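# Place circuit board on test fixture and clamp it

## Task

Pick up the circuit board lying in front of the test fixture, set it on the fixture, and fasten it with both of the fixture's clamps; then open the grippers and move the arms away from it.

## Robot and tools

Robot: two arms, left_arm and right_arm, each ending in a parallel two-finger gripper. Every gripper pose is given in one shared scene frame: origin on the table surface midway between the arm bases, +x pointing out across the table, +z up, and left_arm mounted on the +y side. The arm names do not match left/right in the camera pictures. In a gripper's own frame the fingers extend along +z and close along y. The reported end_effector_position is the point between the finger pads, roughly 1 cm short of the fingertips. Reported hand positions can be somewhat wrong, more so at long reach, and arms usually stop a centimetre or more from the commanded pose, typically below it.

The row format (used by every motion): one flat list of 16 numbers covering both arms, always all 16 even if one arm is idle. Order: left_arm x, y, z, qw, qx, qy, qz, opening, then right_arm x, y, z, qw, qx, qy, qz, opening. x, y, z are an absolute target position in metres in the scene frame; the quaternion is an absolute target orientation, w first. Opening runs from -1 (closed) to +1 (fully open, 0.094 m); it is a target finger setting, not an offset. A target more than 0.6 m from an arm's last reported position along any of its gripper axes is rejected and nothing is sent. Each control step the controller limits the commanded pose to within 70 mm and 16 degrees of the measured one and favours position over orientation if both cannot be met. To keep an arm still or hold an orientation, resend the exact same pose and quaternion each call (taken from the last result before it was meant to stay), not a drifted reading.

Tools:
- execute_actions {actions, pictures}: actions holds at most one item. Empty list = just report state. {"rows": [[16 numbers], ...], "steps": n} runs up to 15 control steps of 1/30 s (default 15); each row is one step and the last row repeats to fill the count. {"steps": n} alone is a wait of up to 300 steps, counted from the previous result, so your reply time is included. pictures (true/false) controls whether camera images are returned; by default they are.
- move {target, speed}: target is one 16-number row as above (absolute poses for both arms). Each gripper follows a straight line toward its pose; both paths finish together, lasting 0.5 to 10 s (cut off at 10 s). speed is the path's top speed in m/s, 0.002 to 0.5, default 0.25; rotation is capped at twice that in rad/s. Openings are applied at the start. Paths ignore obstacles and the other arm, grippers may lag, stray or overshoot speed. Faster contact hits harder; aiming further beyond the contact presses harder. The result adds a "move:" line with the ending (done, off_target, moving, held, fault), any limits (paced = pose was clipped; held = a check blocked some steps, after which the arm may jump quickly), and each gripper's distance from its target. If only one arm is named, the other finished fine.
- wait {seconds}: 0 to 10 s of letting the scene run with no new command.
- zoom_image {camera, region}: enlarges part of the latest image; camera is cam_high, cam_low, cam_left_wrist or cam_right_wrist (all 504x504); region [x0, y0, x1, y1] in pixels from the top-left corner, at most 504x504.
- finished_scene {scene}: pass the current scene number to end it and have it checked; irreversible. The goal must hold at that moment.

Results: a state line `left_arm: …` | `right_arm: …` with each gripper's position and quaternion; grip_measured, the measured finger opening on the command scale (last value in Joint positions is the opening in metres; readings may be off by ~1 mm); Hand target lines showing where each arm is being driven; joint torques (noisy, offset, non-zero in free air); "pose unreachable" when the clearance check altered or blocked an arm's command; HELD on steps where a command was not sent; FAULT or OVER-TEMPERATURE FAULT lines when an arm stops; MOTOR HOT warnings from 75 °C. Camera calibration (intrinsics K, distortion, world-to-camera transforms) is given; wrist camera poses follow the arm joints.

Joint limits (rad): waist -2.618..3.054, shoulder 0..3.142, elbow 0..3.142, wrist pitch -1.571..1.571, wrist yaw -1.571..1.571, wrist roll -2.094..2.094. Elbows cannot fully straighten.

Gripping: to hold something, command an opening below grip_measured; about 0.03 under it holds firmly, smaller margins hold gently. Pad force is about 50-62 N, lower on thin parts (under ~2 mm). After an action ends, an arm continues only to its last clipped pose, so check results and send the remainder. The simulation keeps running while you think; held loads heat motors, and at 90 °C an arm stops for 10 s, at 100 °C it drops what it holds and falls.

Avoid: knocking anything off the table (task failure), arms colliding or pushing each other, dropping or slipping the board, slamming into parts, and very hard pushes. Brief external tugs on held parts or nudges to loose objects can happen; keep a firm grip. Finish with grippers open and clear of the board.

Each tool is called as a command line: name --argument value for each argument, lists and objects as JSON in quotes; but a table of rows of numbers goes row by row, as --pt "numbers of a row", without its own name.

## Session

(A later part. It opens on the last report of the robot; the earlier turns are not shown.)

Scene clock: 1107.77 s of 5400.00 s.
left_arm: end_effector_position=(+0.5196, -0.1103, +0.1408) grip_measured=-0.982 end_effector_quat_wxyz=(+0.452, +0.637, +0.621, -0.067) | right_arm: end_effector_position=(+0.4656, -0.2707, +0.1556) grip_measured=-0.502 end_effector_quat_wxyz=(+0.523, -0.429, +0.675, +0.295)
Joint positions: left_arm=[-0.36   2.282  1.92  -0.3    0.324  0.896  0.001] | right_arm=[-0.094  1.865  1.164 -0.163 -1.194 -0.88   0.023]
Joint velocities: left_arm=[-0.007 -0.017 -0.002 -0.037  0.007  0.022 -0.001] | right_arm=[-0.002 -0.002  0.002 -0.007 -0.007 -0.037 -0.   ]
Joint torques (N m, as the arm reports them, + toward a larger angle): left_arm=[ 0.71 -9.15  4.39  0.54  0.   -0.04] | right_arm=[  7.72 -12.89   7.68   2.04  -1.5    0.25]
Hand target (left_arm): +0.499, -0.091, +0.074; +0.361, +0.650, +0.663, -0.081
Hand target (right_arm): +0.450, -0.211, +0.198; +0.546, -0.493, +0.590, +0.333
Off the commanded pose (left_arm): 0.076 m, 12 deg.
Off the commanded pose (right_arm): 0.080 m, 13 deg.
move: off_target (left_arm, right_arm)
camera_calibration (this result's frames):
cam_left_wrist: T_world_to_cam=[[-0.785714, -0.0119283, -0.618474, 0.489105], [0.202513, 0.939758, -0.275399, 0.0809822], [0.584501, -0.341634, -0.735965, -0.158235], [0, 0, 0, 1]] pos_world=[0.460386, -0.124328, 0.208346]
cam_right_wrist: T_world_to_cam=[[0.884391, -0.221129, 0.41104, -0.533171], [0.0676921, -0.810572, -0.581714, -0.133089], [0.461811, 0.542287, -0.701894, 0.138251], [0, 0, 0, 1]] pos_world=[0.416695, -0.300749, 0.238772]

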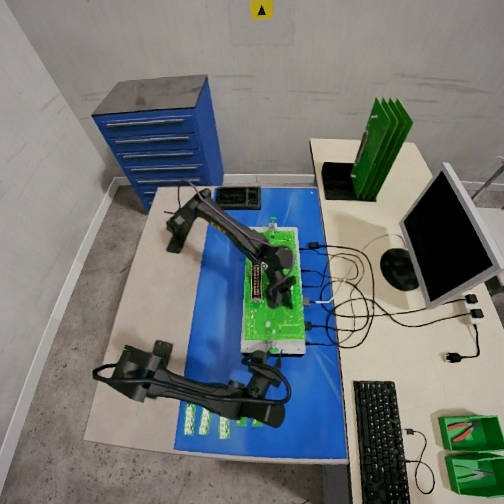

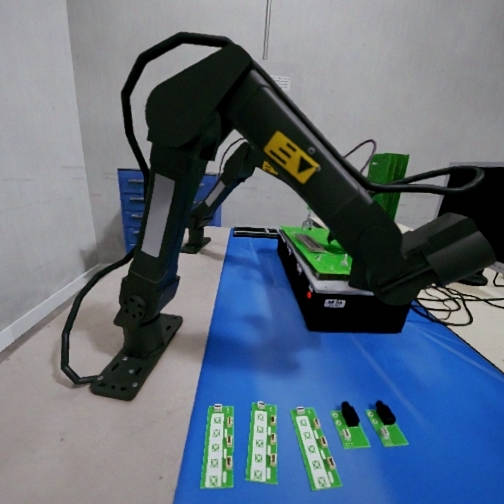

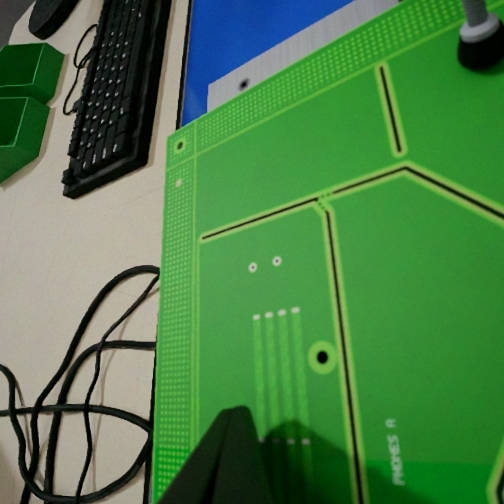

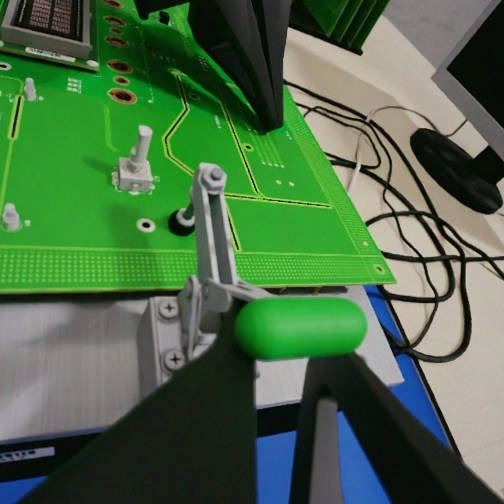

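zoom_image --camera "cam_left_wrist" --region '[150,110,230,210]'

move --target '[0.48,-0.05,0.23,0.36,0.65,0.665,-0.08,-1,0.455,-0.33,0.16,0.53,-0.46,0.63,0.33,-0.5]' --speed 0.08

Region (150, 110, 230, 210) of cam_left_wrist's 504x504 image, scaled by 5.040, with more detail than that image has; it fills the left 403 columns of this view, and the rest is white.

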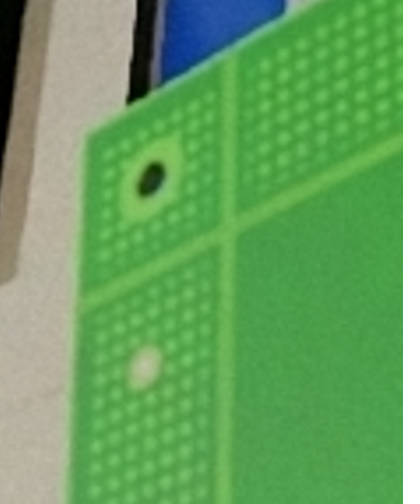

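Scene clock: 1118.70 s of 5400.00 s.
left_arm: end_effector_position=(+0.4826, -0.0539, +0.2204) grip_measured=-0.982 end_effector_quat_wxyz=(+0.357, +0.650, +0.667, -0.077) | right_arm: end_effector_position=(+0.4482, -0.3252, +0.1529) grip_measured=-0.501 end_effector_quat_wxyz=(+0.518, -0.466, +0.635, +0.332)
Joint positions: left_arm=[-0.307  2.205  2.264 -0.946  0.33   0.937  0.001] | right_arm=[-0.256  2.127  1.575 -1.156 -1.324 -1.774  0.023]
Joint velocities: left_arm=[ 0.007 -0.002 -0.002 -0.007 -0.007  0.051  0.001] | right_arm=[-0.002  0.022  0.002 -0.139 -0.022 -0.066  0.   ]
Joint torques (N m, as the arm reports them, + toward a larger angle): left_arm=[  0.68 -11.88   8.28   0.95   0.37   0.02] | right_arm=[-0.51 -9.26  8.39  0.11 -0.73 -0.06]
Hand target (left_arm): +0.480, -0.051, +0.230; +0.360, +0.651, +0.664, -0.081
Hand target (right_arm): +0.452, -0.329, +0.159; +0.527, -0.463, +0.630, +0.332
Off the commanded pose (left_arm): 0.011 m, 1 deg.
Off the commanded pose (right_arm): 0.011 m, 2 deg.
After step 90, 5.63 s passed at rest.
move: off_target (left_arm, right_arm)
camera_calibration (this result's frames):
cam_left_wrist: T_world_to_cam=[[-0.880324, 0.0391141, -0.472757, 0.52619], [0.142455, 0.972394, -0.184815, 0.0681312], [0.452478, -0.230044, -0.861594, 0.038588], [0, 0, 0, 1]] pos_world=[0.436052, -0.0779549, 0.294599]
cam_right_wrist: T_world_to_cam=[[0.895282, -0.121499, 0.428612, -0.50394], [0.183413, -0.776248, -0.603157, -0.215154], [0.405992, 0.618608, -0.672677, 0.219313], [0, 0, 0, 1]] pos_world=[0.401591, -0.363911, 0.23375]

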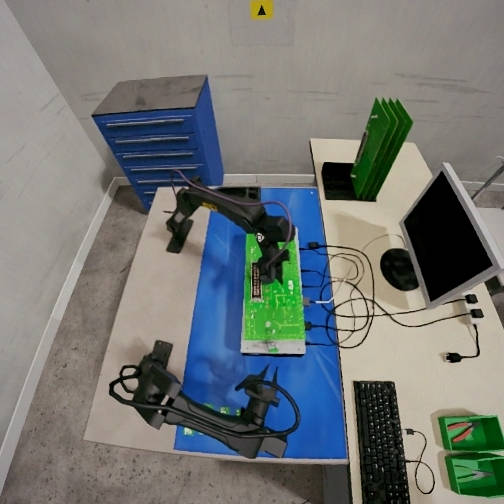

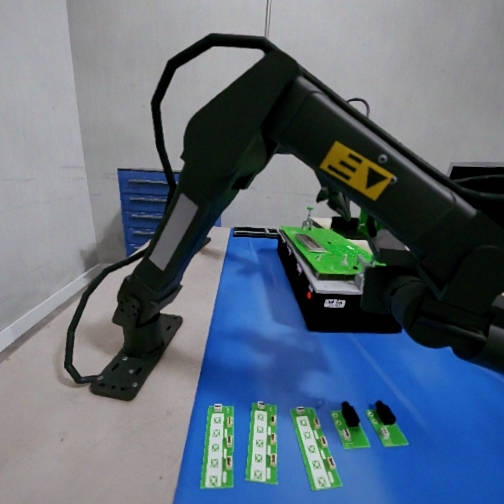

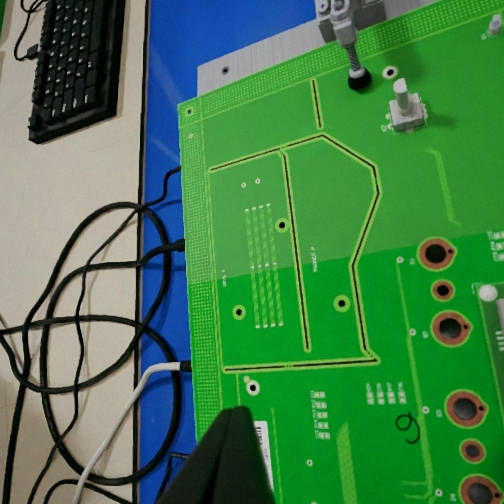

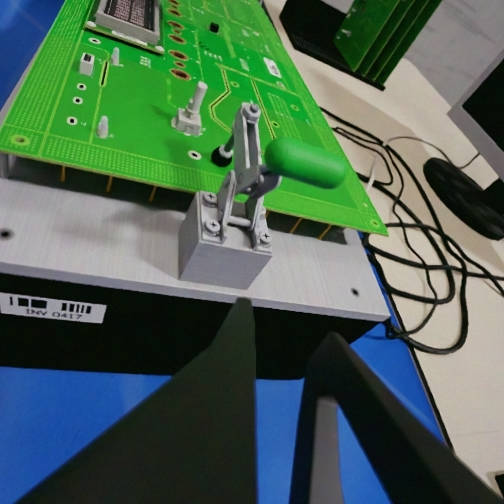

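move --target '[0.40,0.10,0.30,0.17,0.686,0.686,-0.1,-1,0.50,-0.20,0.27,-0.07,0.70,-0.70,0.07,0.2]'

Scene clock: 1136.90 s of 5400.00 s.
left_arm: end_effector_position=(+0.4066, +0.0963, +0.2981) grip_measured=-0.982 end_effector_quat_wxyz=(+0.271, +0.668, +0.690, -0.056) | right_arm: end_effector_position=(+0.5050, -0.2025, +0.2700) grip_measured=+0.199 end_effector_quat_wxyz=(-0.201, +0.682, -0.688, +0.146)
Joint positions: left_arm=[-0.071  1.982  2.389 -1.536  0.359  1.203  0.001] | right_arm=[ 0.439  2.254  2.726 -1.546  0.067 -1.286  0.056]
Joint velocities: left_arm=[ 0.007  0.007 -0.002 -0.037  0.051  0.007 -0.002] | right_arm=[ 0.017  0.007  0.002  0.022  0.007 -0.022 -0.   ]
Joint torques (N m, as the arm reports them, + toward a larger angle): left_arm=[ 0.52 -9.5   4.58  0.66  0.39  0.05] | right_arm=[ 0.36 -9.94  8.03  1.16  0.09  0.06]
Hand target (left_arm): +0.398, +0.099, +0.300; +0.267, +0.669, +0.690, -0.064
Hand target (right_arm): +0.505, -0.202, +0.272; -0.200, +0.681, -0.689, +0.150
Off the commanded pose (left_arm): 0.008 m, 13 deg.
Off the commanded pose (right_arm): 0.006 m, 18 deg; orientation clipped at the last step of the last action.
joint sent to its limit (left arm) — the command would take joint 4 (wrist pitch) past its lower limit, so that joint was sent only as far as its limit.
joint sent to its limit (right arm) — the command would take joint 4 (wrist pitch) past its lower limit, so that joint was sent only as far as its limit.
After step 90, 11.90 s passed at rest.
move: off_target (left_arm, right_arm); limits=paced
camera_calibration (this result's frames):
cam_left_wrist: T_world_to_cam=[[-0.923508, 0.0984619, -0.370727, 0.471596], [0.123473, 0.991359, -0.0442849, -0.08869], [0.363164, -0.0866725, -0.927685, 0.216747], [0, 0, 0, 1]] pos_world=[0.367759, 0.0602755, 0.371979]
cam_right_wrist: T_world_to_cam=[[0.840275, 0.391325, 0.375237, -0.444003], [0.128522, -0.816161, 0.56335, -0.354949], [0.526707, -0.425143, -0.736093, -0.0560796], [0, 0, 0, 1]] pos_world=[0.448241, -0.139788, 0.325287]

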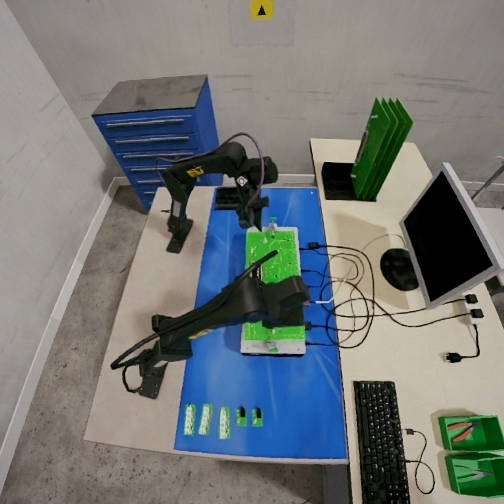

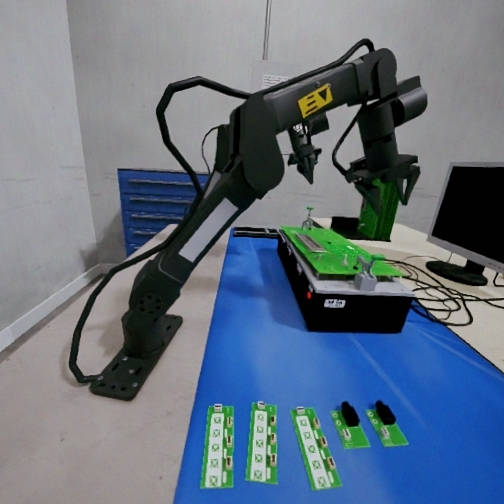

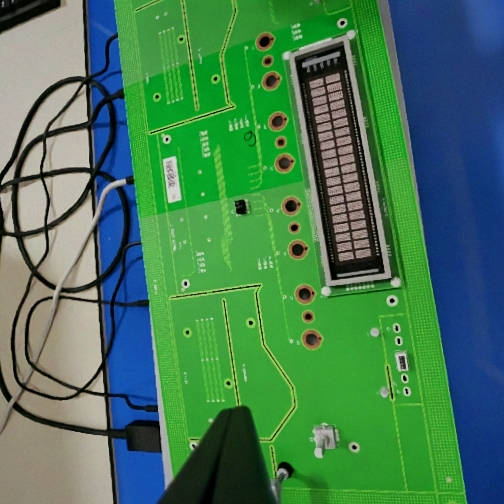

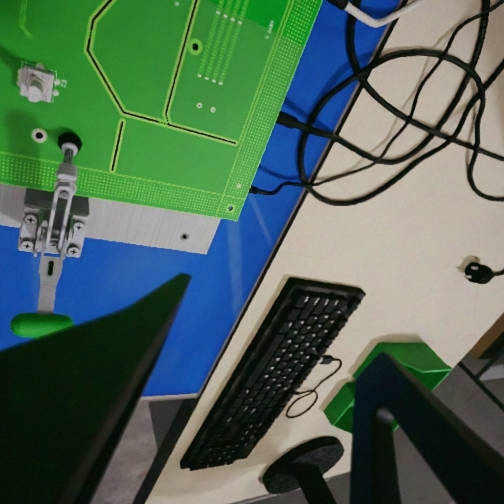

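zoom_image --camera "cam_right_wrist" --region '[0,100,260,350]'

zoom_image --camera "cam_low" --region '[270,200,430,320]'

Region (0, 100, 260, 350) of cam_right_wrist's 504x504 image, scaled by 1.938, with more detail than that image has; it fills the top 485 rows of this view, and the rest is white.

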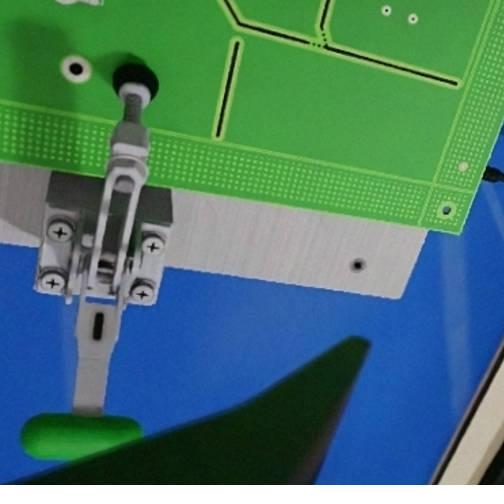

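Region (270, 200, 430, 320) of cam_low's 504x504 image, scaled by 3.150, with more detail than that image has; it fills the top 378 rows of this view, and the rest is white.

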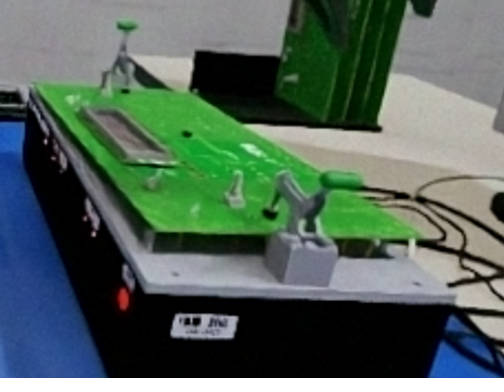

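move --target '[0.44,0.22,0.29,0.17,0.686,0.686,-0.1,-1,0.53,-0.27,0.24,-0.07,0.70,-0.70,0.07,0.2]'

Scene clock: 1150.40 s of 5400.00 s.
left_arm: end_effector_position=(+0.4382, +0.2251, +0.3017) grip_measured=-0.982 end_effector_quat_wxyz=(+0.294, +0.655, +0.696, +0.008) | right_arm: end_effector_position=(+0.5289, -0.2724, +0.2343) grip_measured=+0.199 end_effector_quat_wxyz=(-0.154, +0.689, -0.693, +0.144)
Joint positions: left_arm=[ 0.26   1.982  2.389 -1.536  0.418  1.493  0.001] | right_arm=[ 0.284  2.328  2.726 -1.546  0.045 -1.437  0.056]
Joint velocities: left_arm=[-0.012 -0.007 -0.007  0.037 -0.022  0.007  0.   ] | right_arm=[ 0.002  0.002 -0.002  0.037  0.022 -0.051  0.   ]
Joint torques (N m, as the arm reports them, + toward a larger angle): left_arm=[-0.49 -7.01  5.26  0.68  0.4   0.06] | right_arm=[ -0.12 -11.03   8.21   1.02  -0.14  -0.09]
Hand target (left_arm): +0.437, +0.221, +0.290; +0.282, +0.660, +0.697, -0.012
Hand target (right_arm): +0.528, -0.271, +0.239; -0.160, +0.692, -0.689, +0.143
Off the commanded pose (left_arm): 0.013 m, 19 deg; orientation clipped at the last step of the last action.
Off the commanded pose (right_arm): 0.006 m, 13 deg.
joint sent to its limit (left arm) — the command would take joint 4 (wrist pitch) past its lower limit, so that joint was sent only as far as its limit.
joint sent to its limit (right arm) — the command would take joint 4 (wrist pitch) past its lower limit, so that joint was sent only as far as its limit.
After step 90, 9.30 s passed at rest.
move: off_target (left_arm, right_arm); limits=paced
camera_calibration (this result's frames):
cam_left_wrist: T_world_to_cam=[[-0.880503, 0.0632748, -0.469798, 0.508455], [0.0622001, 0.997904, 0.0178264, -0.213481], [0.469942, -0.0135253, -0.882594, 0.14287], [0, 0, 0, 1]] pos_world=[0.393834, 0.182794, 0.368773]
cam_right_wrist: T_world_to_cam=[[0.867254, 0.404833, 0.289795, -0.413953], [0.162353, -0.780218, 0.60407, -0.412601], [0.470651, -0.476833, -0.742373, -0.107579], [0, 0, 0, 1]] pos_world=[0.476622, -0.205634, 0.289337]

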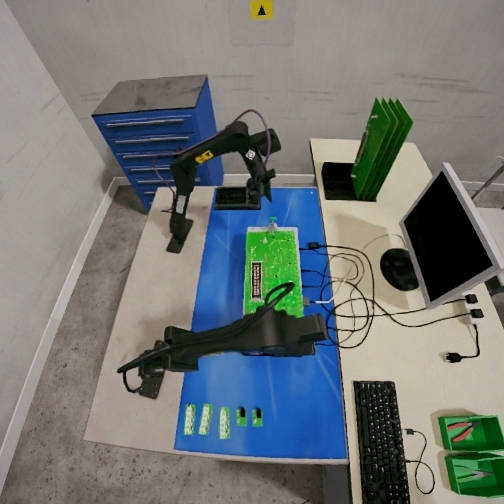

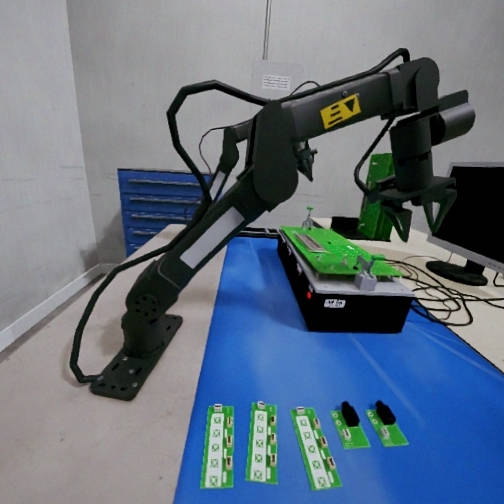

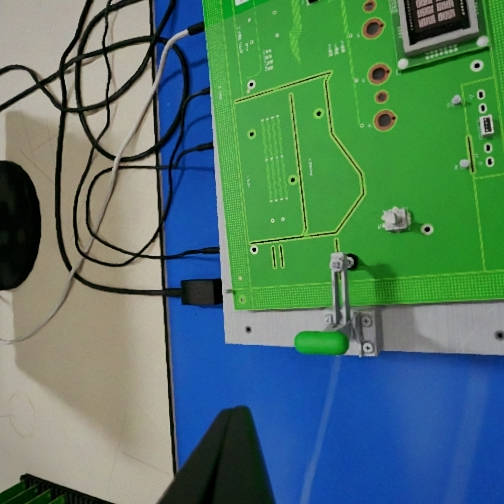

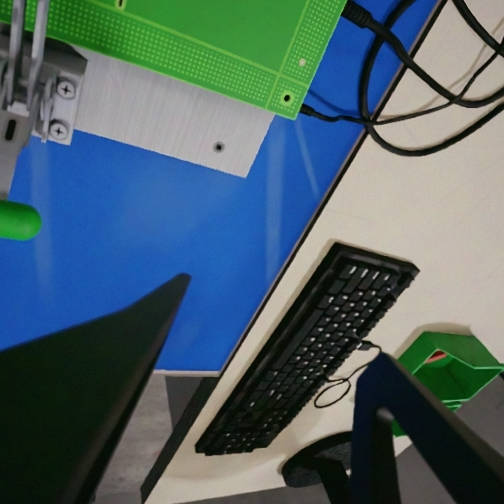

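zoom_image --camera "cam_left_wrist" --region '[190,200,510,380]'

zoom_image --camera "cam_high" --region '[220,200,340,370]'

Invalid region (190, 200, 510, 380): it reaches outside that camera's 504x504 image.

Region (220, 200, 340, 370) of cam_high's 504x504 image, scaled by 2.965, with more detail than that image has; it fills the left 356 columns of this view, and the rest is white.

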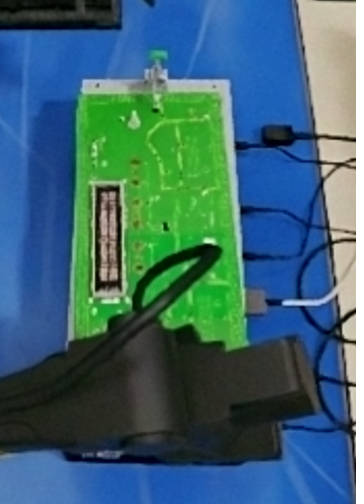

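move --target '[0.453,0.185,0.25,0.07,0.70,0.70,-0.07,-1,0.53,-0.30,0.24,-0.07,0.70,-0.70,0.07,0.2]'

move --target '[0.453,0.185,0.195,0.07,0.70,0.70,-0.07,-1,0.53,-0.30,0.24,-0.07,0.70,-0.70,0.07,0.2]' --speed 0.1

Scene clock: 1169.23 s of 5400.00 s.
left_arm: end_effector_position=(+0.4533, +0.1868, +0.2521) grip_measured=-0.982 end_effector_quat_wxyz=(+0.207, +0.685, +0.699, +0.020) | right_arm: end_effector_position=(+0.5315, -0.2989, +0.2342) grip_measured=+0.199 end_effector_quat_wxyz=(-0.149, +0.691, -0.692, +0.149)
Joint positions: left_arm=[ 0.1    2.097  2.416 -1.538  0.229  1.427  0.001] | right_arm=[ 0.227  2.328  2.726 -1.546  0.034 -1.496  0.056]
Joint velocities: left_arm=[-0.012  0.012 -0.002 -0.066  0.007  0.022 -0.   ] | right_arm=[ 0.007 -0.002  0.002  0.066 -0.037  0.022 -0.   ]
Joint torques (N m, as the arm reports them, + toward a larger angle): left_arm=[-0.62 -7.99  7.5   0.56  0.13 -0.14] | right_arm=[ -0.43 -11.75   7.32   1.04  -0.13   0.  ]
Hand target (left_arm): +0.453, +0.185, +0.249; +0.200, +0.683, +0.702, +0.016
Hand target (right_arm): +0.529, -0.300, +0.239; -0.154, +0.692, -0.690, +0.146
Off the commanded pose (left_arm): 0.003 m, 19 deg; orientation clipped at the last step of the last action.
Off the commanded pose (right_arm): 0.006 m, 13 deg.
joint sent to its limit (left arm) — the command would take joint 4 (wrist pitch) past its lower limit, so that joint was sent only as far as its limit.
joint sent to its limit (right arm) — the command would take joint 4 (wrist pitch) past its lower limit, so that joint was sent only as far as its limit.
After step 90, 14.40 s passed at rest.
move: off_target (left_arm, right_arm); limits=paced
camera_calibration (this result's frames):
cam_left_wrist: T_world_to_cam=[[-0.922368, 0.151197, -0.355494, 0.474507], [0.100346, 0.982412, 0.157475, -0.224981], [0.373051, 0.109577, -0.921317, 0.122155], [0, 0, 0, 1]] pos_world=[0.414676, 0.135894, 0.316657]
cam_right_wrist: T_world_to_cam=[[0.867059, 0.409652, 0.283538, -0.402439], [0.163649, -0.771725, 0.61454, -0.434318], [0.470561, -0.486441, -0.736171, -0.125816], [0, 0, 0, 1]] pos_world=[0.479218, -0.231516, 0.28839]

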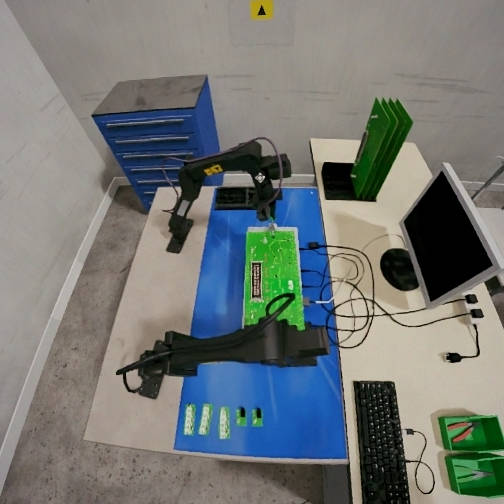

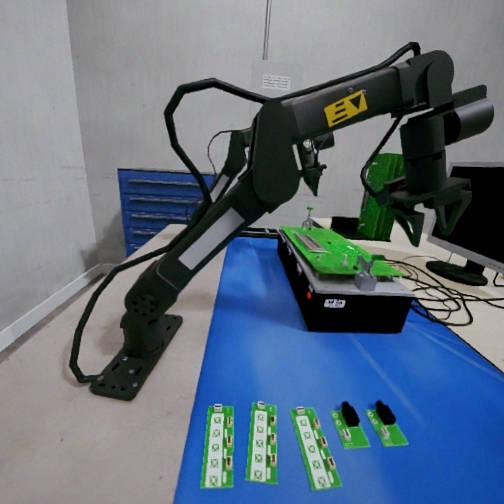

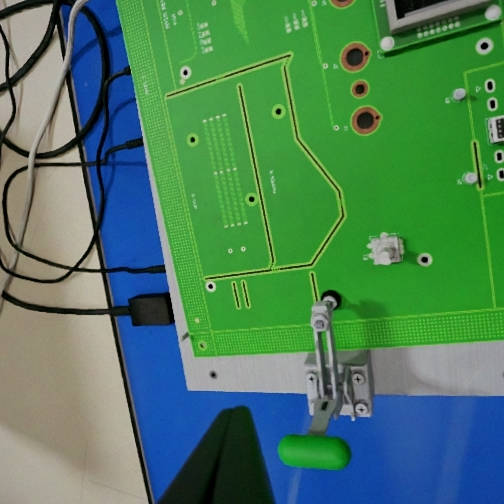

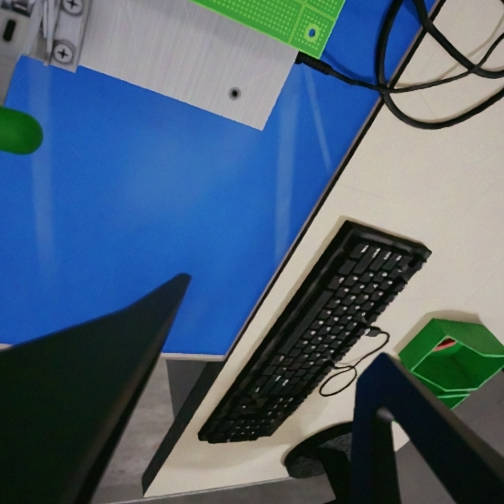

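Scene clock: 1171.20 s of 5400.00 s.
left_arm: end_effector_position=(+0.4575, +0.1874, +0.2084) grip_measured=-0.982 end_effector_quat_wxyz=(+0.159, +0.690, +0.706, -0.008) | right_arm: end_effector_position=(+0.5315, -0.2989, +0.2342) grip_measured=+0.199 end_effector_quat_wxyz=(-0.149, +0.691, -0.691, +0.149)
Joint positions: left_arm=[ 0.096  2.171  2.379 -1.538  0.213  1.435  0.001] | right_arm=[ 0.227  2.328  2.726 -1.546  0.034 -1.496  0.056]
Joint velocities: left_arm=[-0.002  0.007 -0.002 -0.007 -0.066 -0.037  0.   ] | right_arm=[-0.007  0.002  0.002  0.051 -0.022  0.007 -0.002]
Joint torques (N m, as the arm reports them, + toward a larger angle): left_arm=[-0.68 -8.83  4.99  0.36  0.15  0.  ] | right_arm=[ -0.52 -11.62   7.54   1.03  -0.12  -0.05]
Hand target (left_arm): +0.452, +0.185, +0.195; +0.139, +0.695, +0.705, -0.024
Hand target (right_arm): +0.530, -0.300, +0.239; -0.155, +0.692, -0.690, +0.147
Off the commanded pose (left_arm): 0.014 m, 13 deg.
Off the commanded pose (right_arm): 0.006 m, 13 deg.
joint sent to its limit (left arm) — the command would take joint 4 (wrist pitch) past its lower limit, so that joint was sent only as far as its limit.
joint sent to its limit (right arm) — the command would take joint 4 (wrist pitch) past its lower limit, so that joint was sent only as far as its limit.
move: off_target (left_arm, right_arm)
camera_calibration (this result's frames):
cam_left_wrist: T_world_to_cam=[[-0.953927, 0.165876, -0.250019, 0.452529], [0.124843, 0.977159, 0.171971, -0.232369], [0.272834, 0.132834, -0.952847, 0.12838], [0, 0, 0, 1]] pos_world=[0.425663, 0.134945, 0.275428]
cam_right_wrist: T_world_to_cam=[[0.866916, 0.409998, 0.283474, -0.402244], [0.163918, -0.771572, 0.614661, -0.434443], [0.47073, -0.486393, -0.736094, -0.12591], [0, 0, 0, 1]] pos_world=[0.479194, -0.231526, 0.288379]

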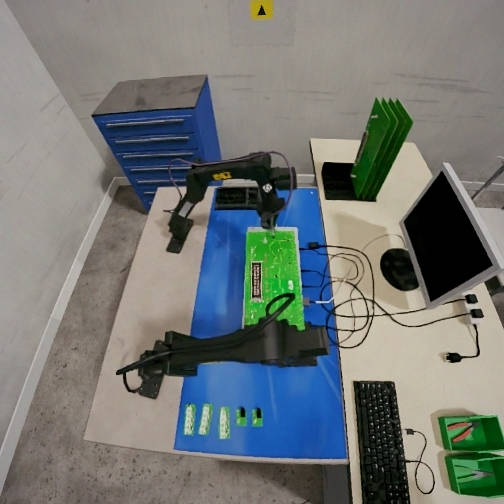

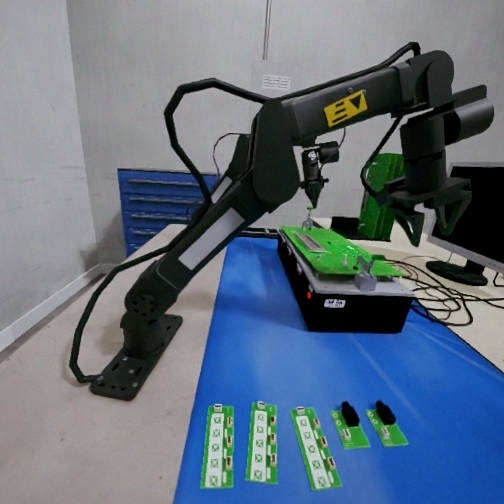

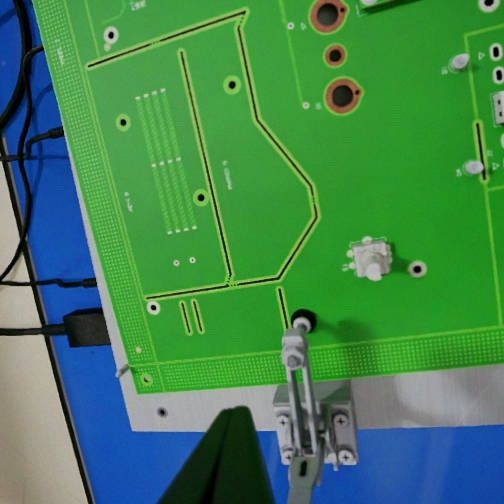

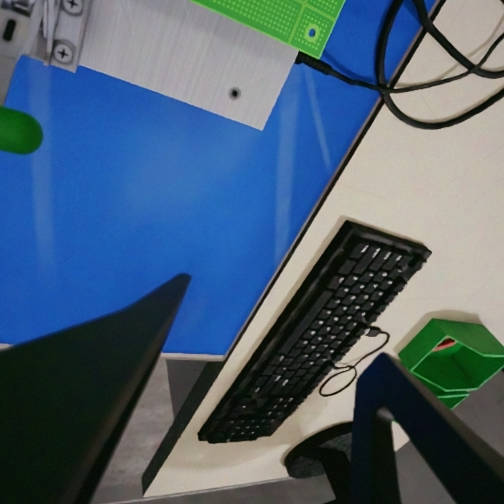

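zoom_image --camera "cam_low" --region '[270,180,430,300]'

zoom_image --camera "cam_left_wrist" --region '[60,290,260,450]'

Region (270, 180, 430, 300) of cam_low's 504x504 image, scaled by 3.150, with more detail than that image has; it fills the top 378 rows of this view, and the rest is white.

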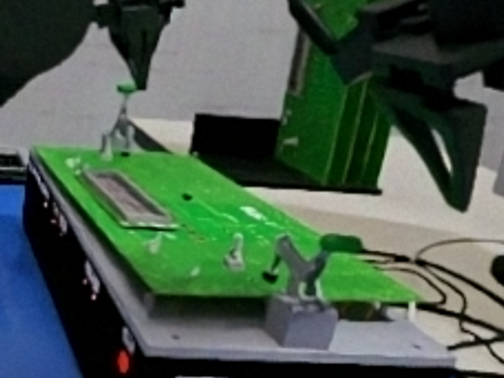

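Region (60, 290, 260, 450) of cam_left_wrist's 504x504 image, scaled by 2.520, with more detail than that image has; it fills the top 403 rows of this view, and the rest is white.

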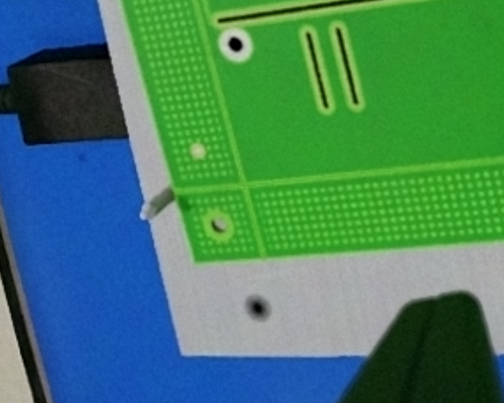

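move --target '[0.453,0.15,0.20,0.07,0.70,0.70,-0.07,-1,0.53,-0.30,0.24,-0.07,0.70,-0.70,0.07,0.2]'

move --target '[0.453,0.155,0.178,0.07,0.70,0.70,-0.07,-1,0.60,-0.22,0.20,-0.07,0.70,-0.70,0.07,-1]' --speed 0.1

move --target '[0.453,0.28,0.175,0.07,0.70,0.70,-0.07,-1,0.60,-0.22,0.15,-0.07,0.70,-0.70,0.07,-1]' --speed 0.08

Scene clock: 1187.80 s of 5400.00 s.
left_arm: end_effector_position=(+0.4533, +0.1510, +0.2029) grip_measured=-0.982 end_effector_quat_wxyz=(+0.153, +0.697, +0.700, -0.018) | right_arm: end_effector_position=(+0.5315, -0.2989, +0.2342) grip_measured=+0.199 end_effector_quat_wxyz=(-0.149, +0.691, -0.691, +0.149)
Joint positions: left_arm=[ 0.012  2.192  2.393 -1.539  0.205  1.372  0.001] | right_arm=[ 0.227  2.328  2.726 -1.546  0.034 -1.496  0.056]
Joint velocities: left_arm=[-0.012 -0.002 -0.012 -0.037 -0.022  0.037  0.   ] | right_arm=[-0.022  0.007 -0.002 -0.007 -0.081 -0.022  0.001]
Joint torques (N m, as the arm reports them, + toward a larger angle): left_arm=[-0.23 -8.81  7.52  0.43  0.23 -0.17] | right_arm=[ -0.52 -11.62   7.53   1.03  -0.13  -0.04]
Hand target (left_arm): +0.453, +0.150, +0.199; +0.147, +0.694, +0.705, -0.025
Hand target (right_arm): +0.530, -0.300, +0.239; -0.155, +0.691, -0.690, +0.147
Off the commanded pose (left_arm): 0.003 m, 11 deg.
Off the commanded pose (right_arm): 0.006 m, 13 deg.
joint sent to its limit (left arm) — the command would take joint 4 (wrist pitch) past its lower limit, so that joint was sent only as far as its limit.
joint sent to its limit (right arm) — the command would take joint 4 (wrist pitch) past its lower limit, so that joint was sent only as far as its limit.
After step 90, 12.73 s passed at rest.
move: off_target (left_arm, right_arm)
camera_calibration (this result's frames):
cam_left_wrist: T_world_to_cam=[[-0.955491, 0.185023, -0.229791, 0.446854], [0.149022, 0.974914, 0.165335, -0.204586], [0.254618, 0.123732, -0.959094, 0.140034], [0, 0, 0, 1]] pos_world=[0.421797, 0.0994488, 0.270814]
cam_right_wrist: T_world_to_cam=[[0.866916, 0.409998, 0.283474, -0.402244], [0.163918, -0.771572, 0.614661, -0.434443], [0.47073, -0.486393, -0.736094, -0.12591], [0, 0, 0, 1]] pos_world=[0.479194, -0.231526, 0.288379]

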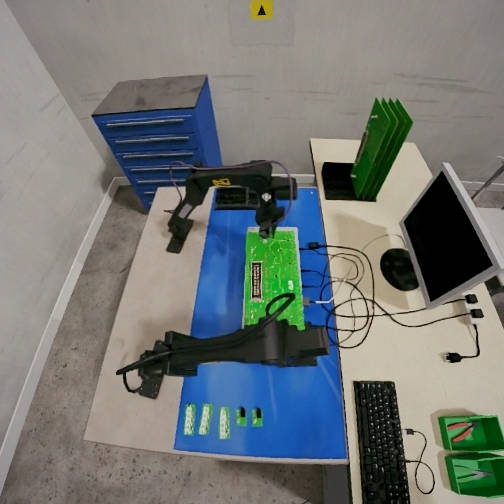

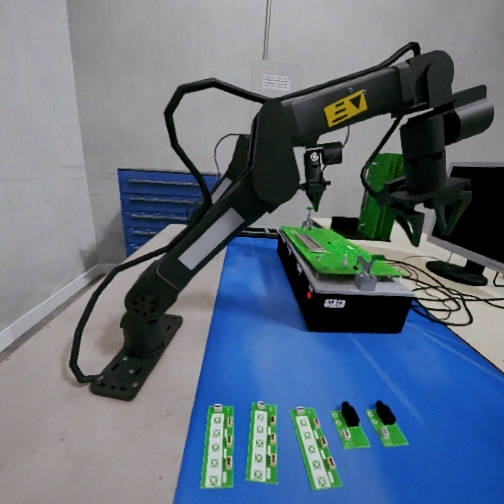

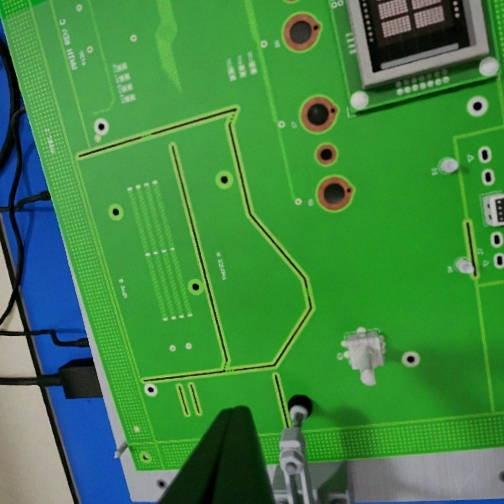

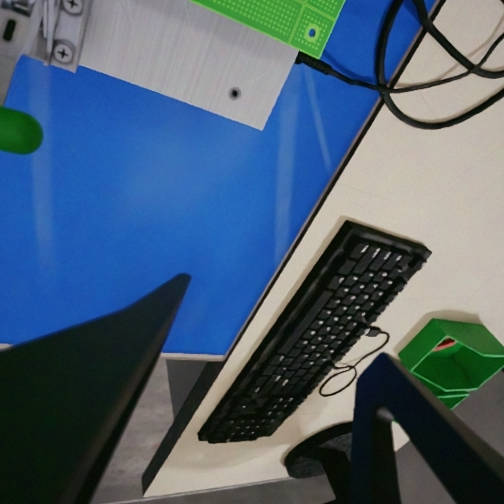

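Scene clock: 1189.43 s of 5400.00 s.
left_arm: end_effector_position=(+0.4553, +0.1507, +0.1907) grip_measured=-0.982 end_effector_quat_wxyz=(+0.141, +0.698, +0.702, -0.026) | right_arm: end_effector_position=(+0.5964, -0.2231, +0.1905) grip_measured=-0.998 end_effector_quat_wxyz=(-0.213, +0.686, -0.675, +0.169)
Joint positions: left_arm=[ 0.012  2.22   2.393 -1.539  0.205  1.374  0.001] | right_arm=[ 0.352  2.523  2.827 -1.327  0.044 -1.393  0.   ]
Joint velocities: left_arm=[-0.007  0.007  0.002 -0.022 -0.037  0.007  0.001] | right_arm=[ 0.017 -0.007 -0.012 -0.037 -0.007  0.037  0.001]
Joint torques (N m, as the arm reports them, + toward a larger angle): left_arm=[ 0.86 -9.15  5.37  0.37  0.16 -0.03] | right_arm=[ -0.03 -12.93   8.99   1.44   0.07   0.17]
Hand target (left_arm): +0.452, +0.155, +0.178; +0.123, +0.697, +0.705, -0.040
Hand target (right_arm): +0.600, -0.220, +0.199; -0.225, +0.680, -0.675, +0.177
Off the commanded pose (left_arm): 0.014 m, 10 deg.
Off the commanded pose (right_arm): 0.011 m, 20 deg; orientation clipped at the last step of the last action.
elbow stopped short (right arm): the move would have taken joint 3 (elbow) straighter than the controller allows; a more bent joint 3 avoids this.
joint sent to its limit (left arm) — the command would take joint 4 (wrist pitch) past its lower limit, so that joint was sent only as far as its limit.
move: off_target (left_arm, right_arm); limits=paced
camera_calibration (this result's frames):
cam_left_wrist: T_world_to_cam=[[-0.960895, 0.188603, -0.202756, 0.44283], [0.156017, 0.973655, 0.166298, -0.205702], [0.228778, 0.128162, -0.965005, 0.14003], [0, 0, 0, 1]] pos_world=[0.42557, 0.0988172, 0.259123]
cam_right_wrist: T_world_to_cam=[[0.812331, 0.414558, 0.410195, -0.467799], [0.112678, -0.801668, 0.587054, -0.33053], [0.572208, -0.430662, -0.697931, -0.207147], [0, 0, 0, 1]] pos_world=[0.535782, -0.160255, 0.241353]

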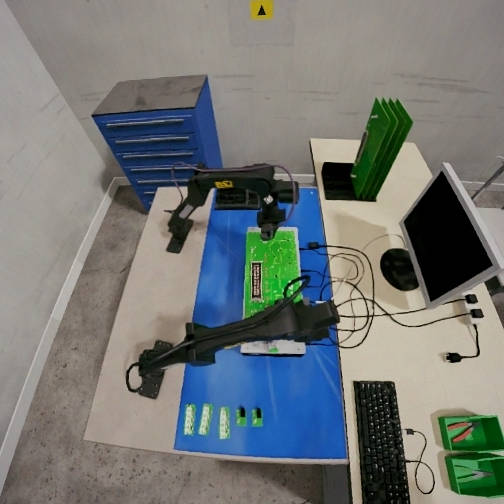

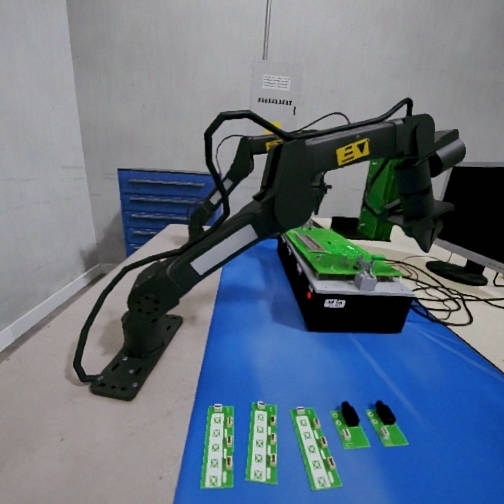

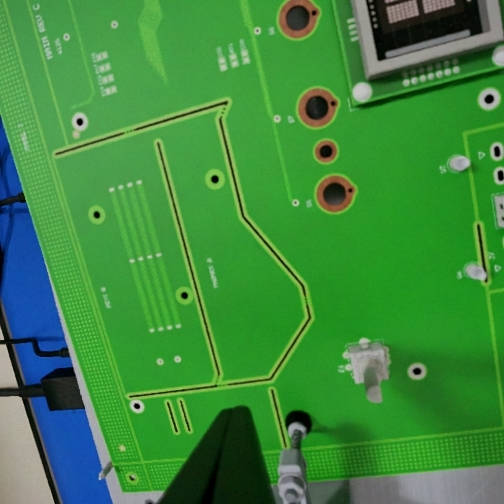

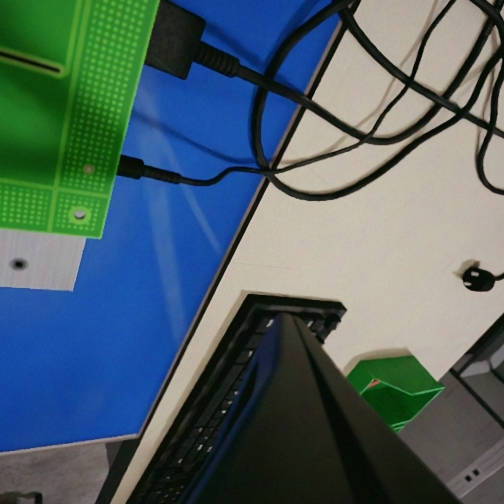

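Scene clock: 1192.57 s of 5400.00 s.
left_arm: end_effector_position=(+0.4553, +0.2837, +0.1875) grip_measured=-0.982 end_effector_quat_wxyz=(+0.135, +0.693, +0.708, +0.001) | right_arm: end_effector_position=(+0.5989, -0.2225, +0.1458) grip_measured=-0.998 end_effector_quat_wxyz=(-0.179, +0.692, -0.684, +0.146)
Joint positions: left_arm=[ 0.309  2.178  2.315 -1.537  0.21   1.657  0.001] | right_arm=[ 0.352  2.601  2.827 -1.333  0.044 -1.387  0.   ]
Joint velocities: left_arm=[-0.012 -0.002 -0.007  0.11  -0.007 -0.066 -0.   ] | right_arm=[ 0.002 -0.007  0.012 -0.066 -0.051 -0.051 -0.   ]
Joint torques (N m, as the arm reports them, + toward a larger angle): left_arm=[-0.69 -8.99  5.13  0.23  0.13  0.03] | right_arm=[  0.23 -12.96   9.03   1.11   0.08   0.1 ]
Hand target (left_arm): +0.450, +0.280, +0.175; +0.117, +0.697, +0.707, -0.018
Hand target (right_arm): +0.599, -0.220, +0.150; -0.182, +0.689, -0.685, +0.149
Off the commanded pose (left_arm): 0.013 m, 11 deg.
Off the commanded pose (right_arm): 0.005 m, 15 deg.
elbow stopped short (right arm): the move would have taken joint 3 (elbow) straighter than the controller allows; a more bent joint 3 avoids this.
joint sent to its limit (left arm) — the command would take joint 4 (wrist pitch) past its lower limit, so that joint was sent only as far as its limit.
move: off_target (left_arm, right_arm); limits=paced
camera_calibration (this result's frames):
cam_left_wrist: T_world_to_cam=[[-0.959707, 0.175956, -0.219092, 0.423193], [0.128432, 0.968144, 0.214947, -0.329746], [0.249934, 0.178148, -0.951733, 0.0935911], [0, 0, 0, 1]] pos_world=[0.4251, 0.228105, 0.25267]
cam_right_wrist: T_world_to_cam=[[0.845607, 0.415129, 0.335583, -0.46063], [0.156843, -0.794132, 0.587158, -0.32896], [0.510244, -0.443871, -0.736634, -0.199702], [0, 0, 0, 1]] pos_world=[0.543004, -0.158659, 0.200623]

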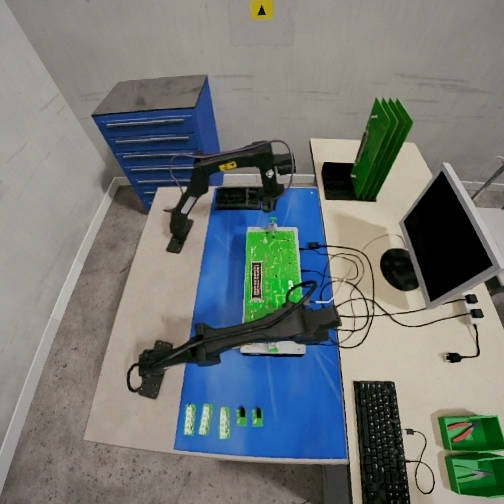

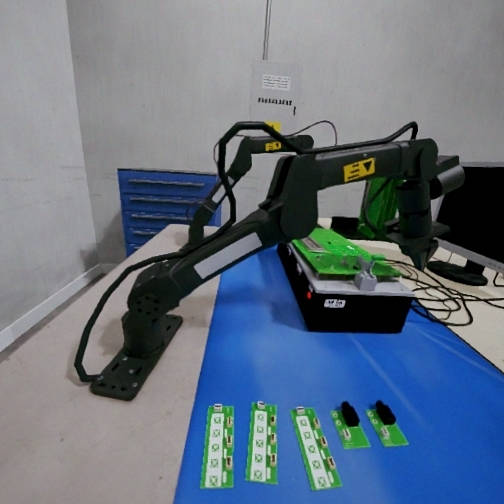

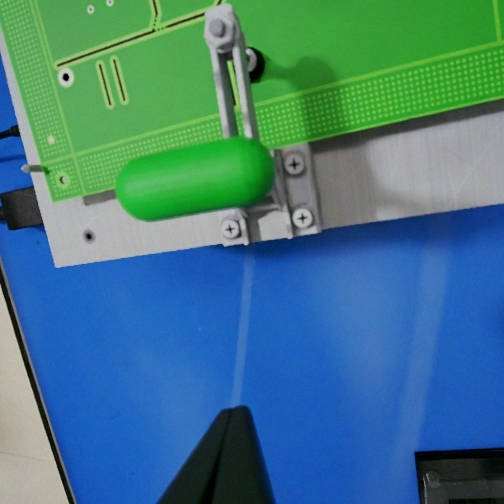

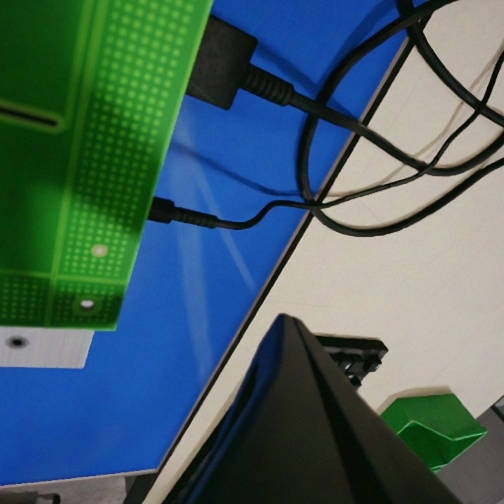

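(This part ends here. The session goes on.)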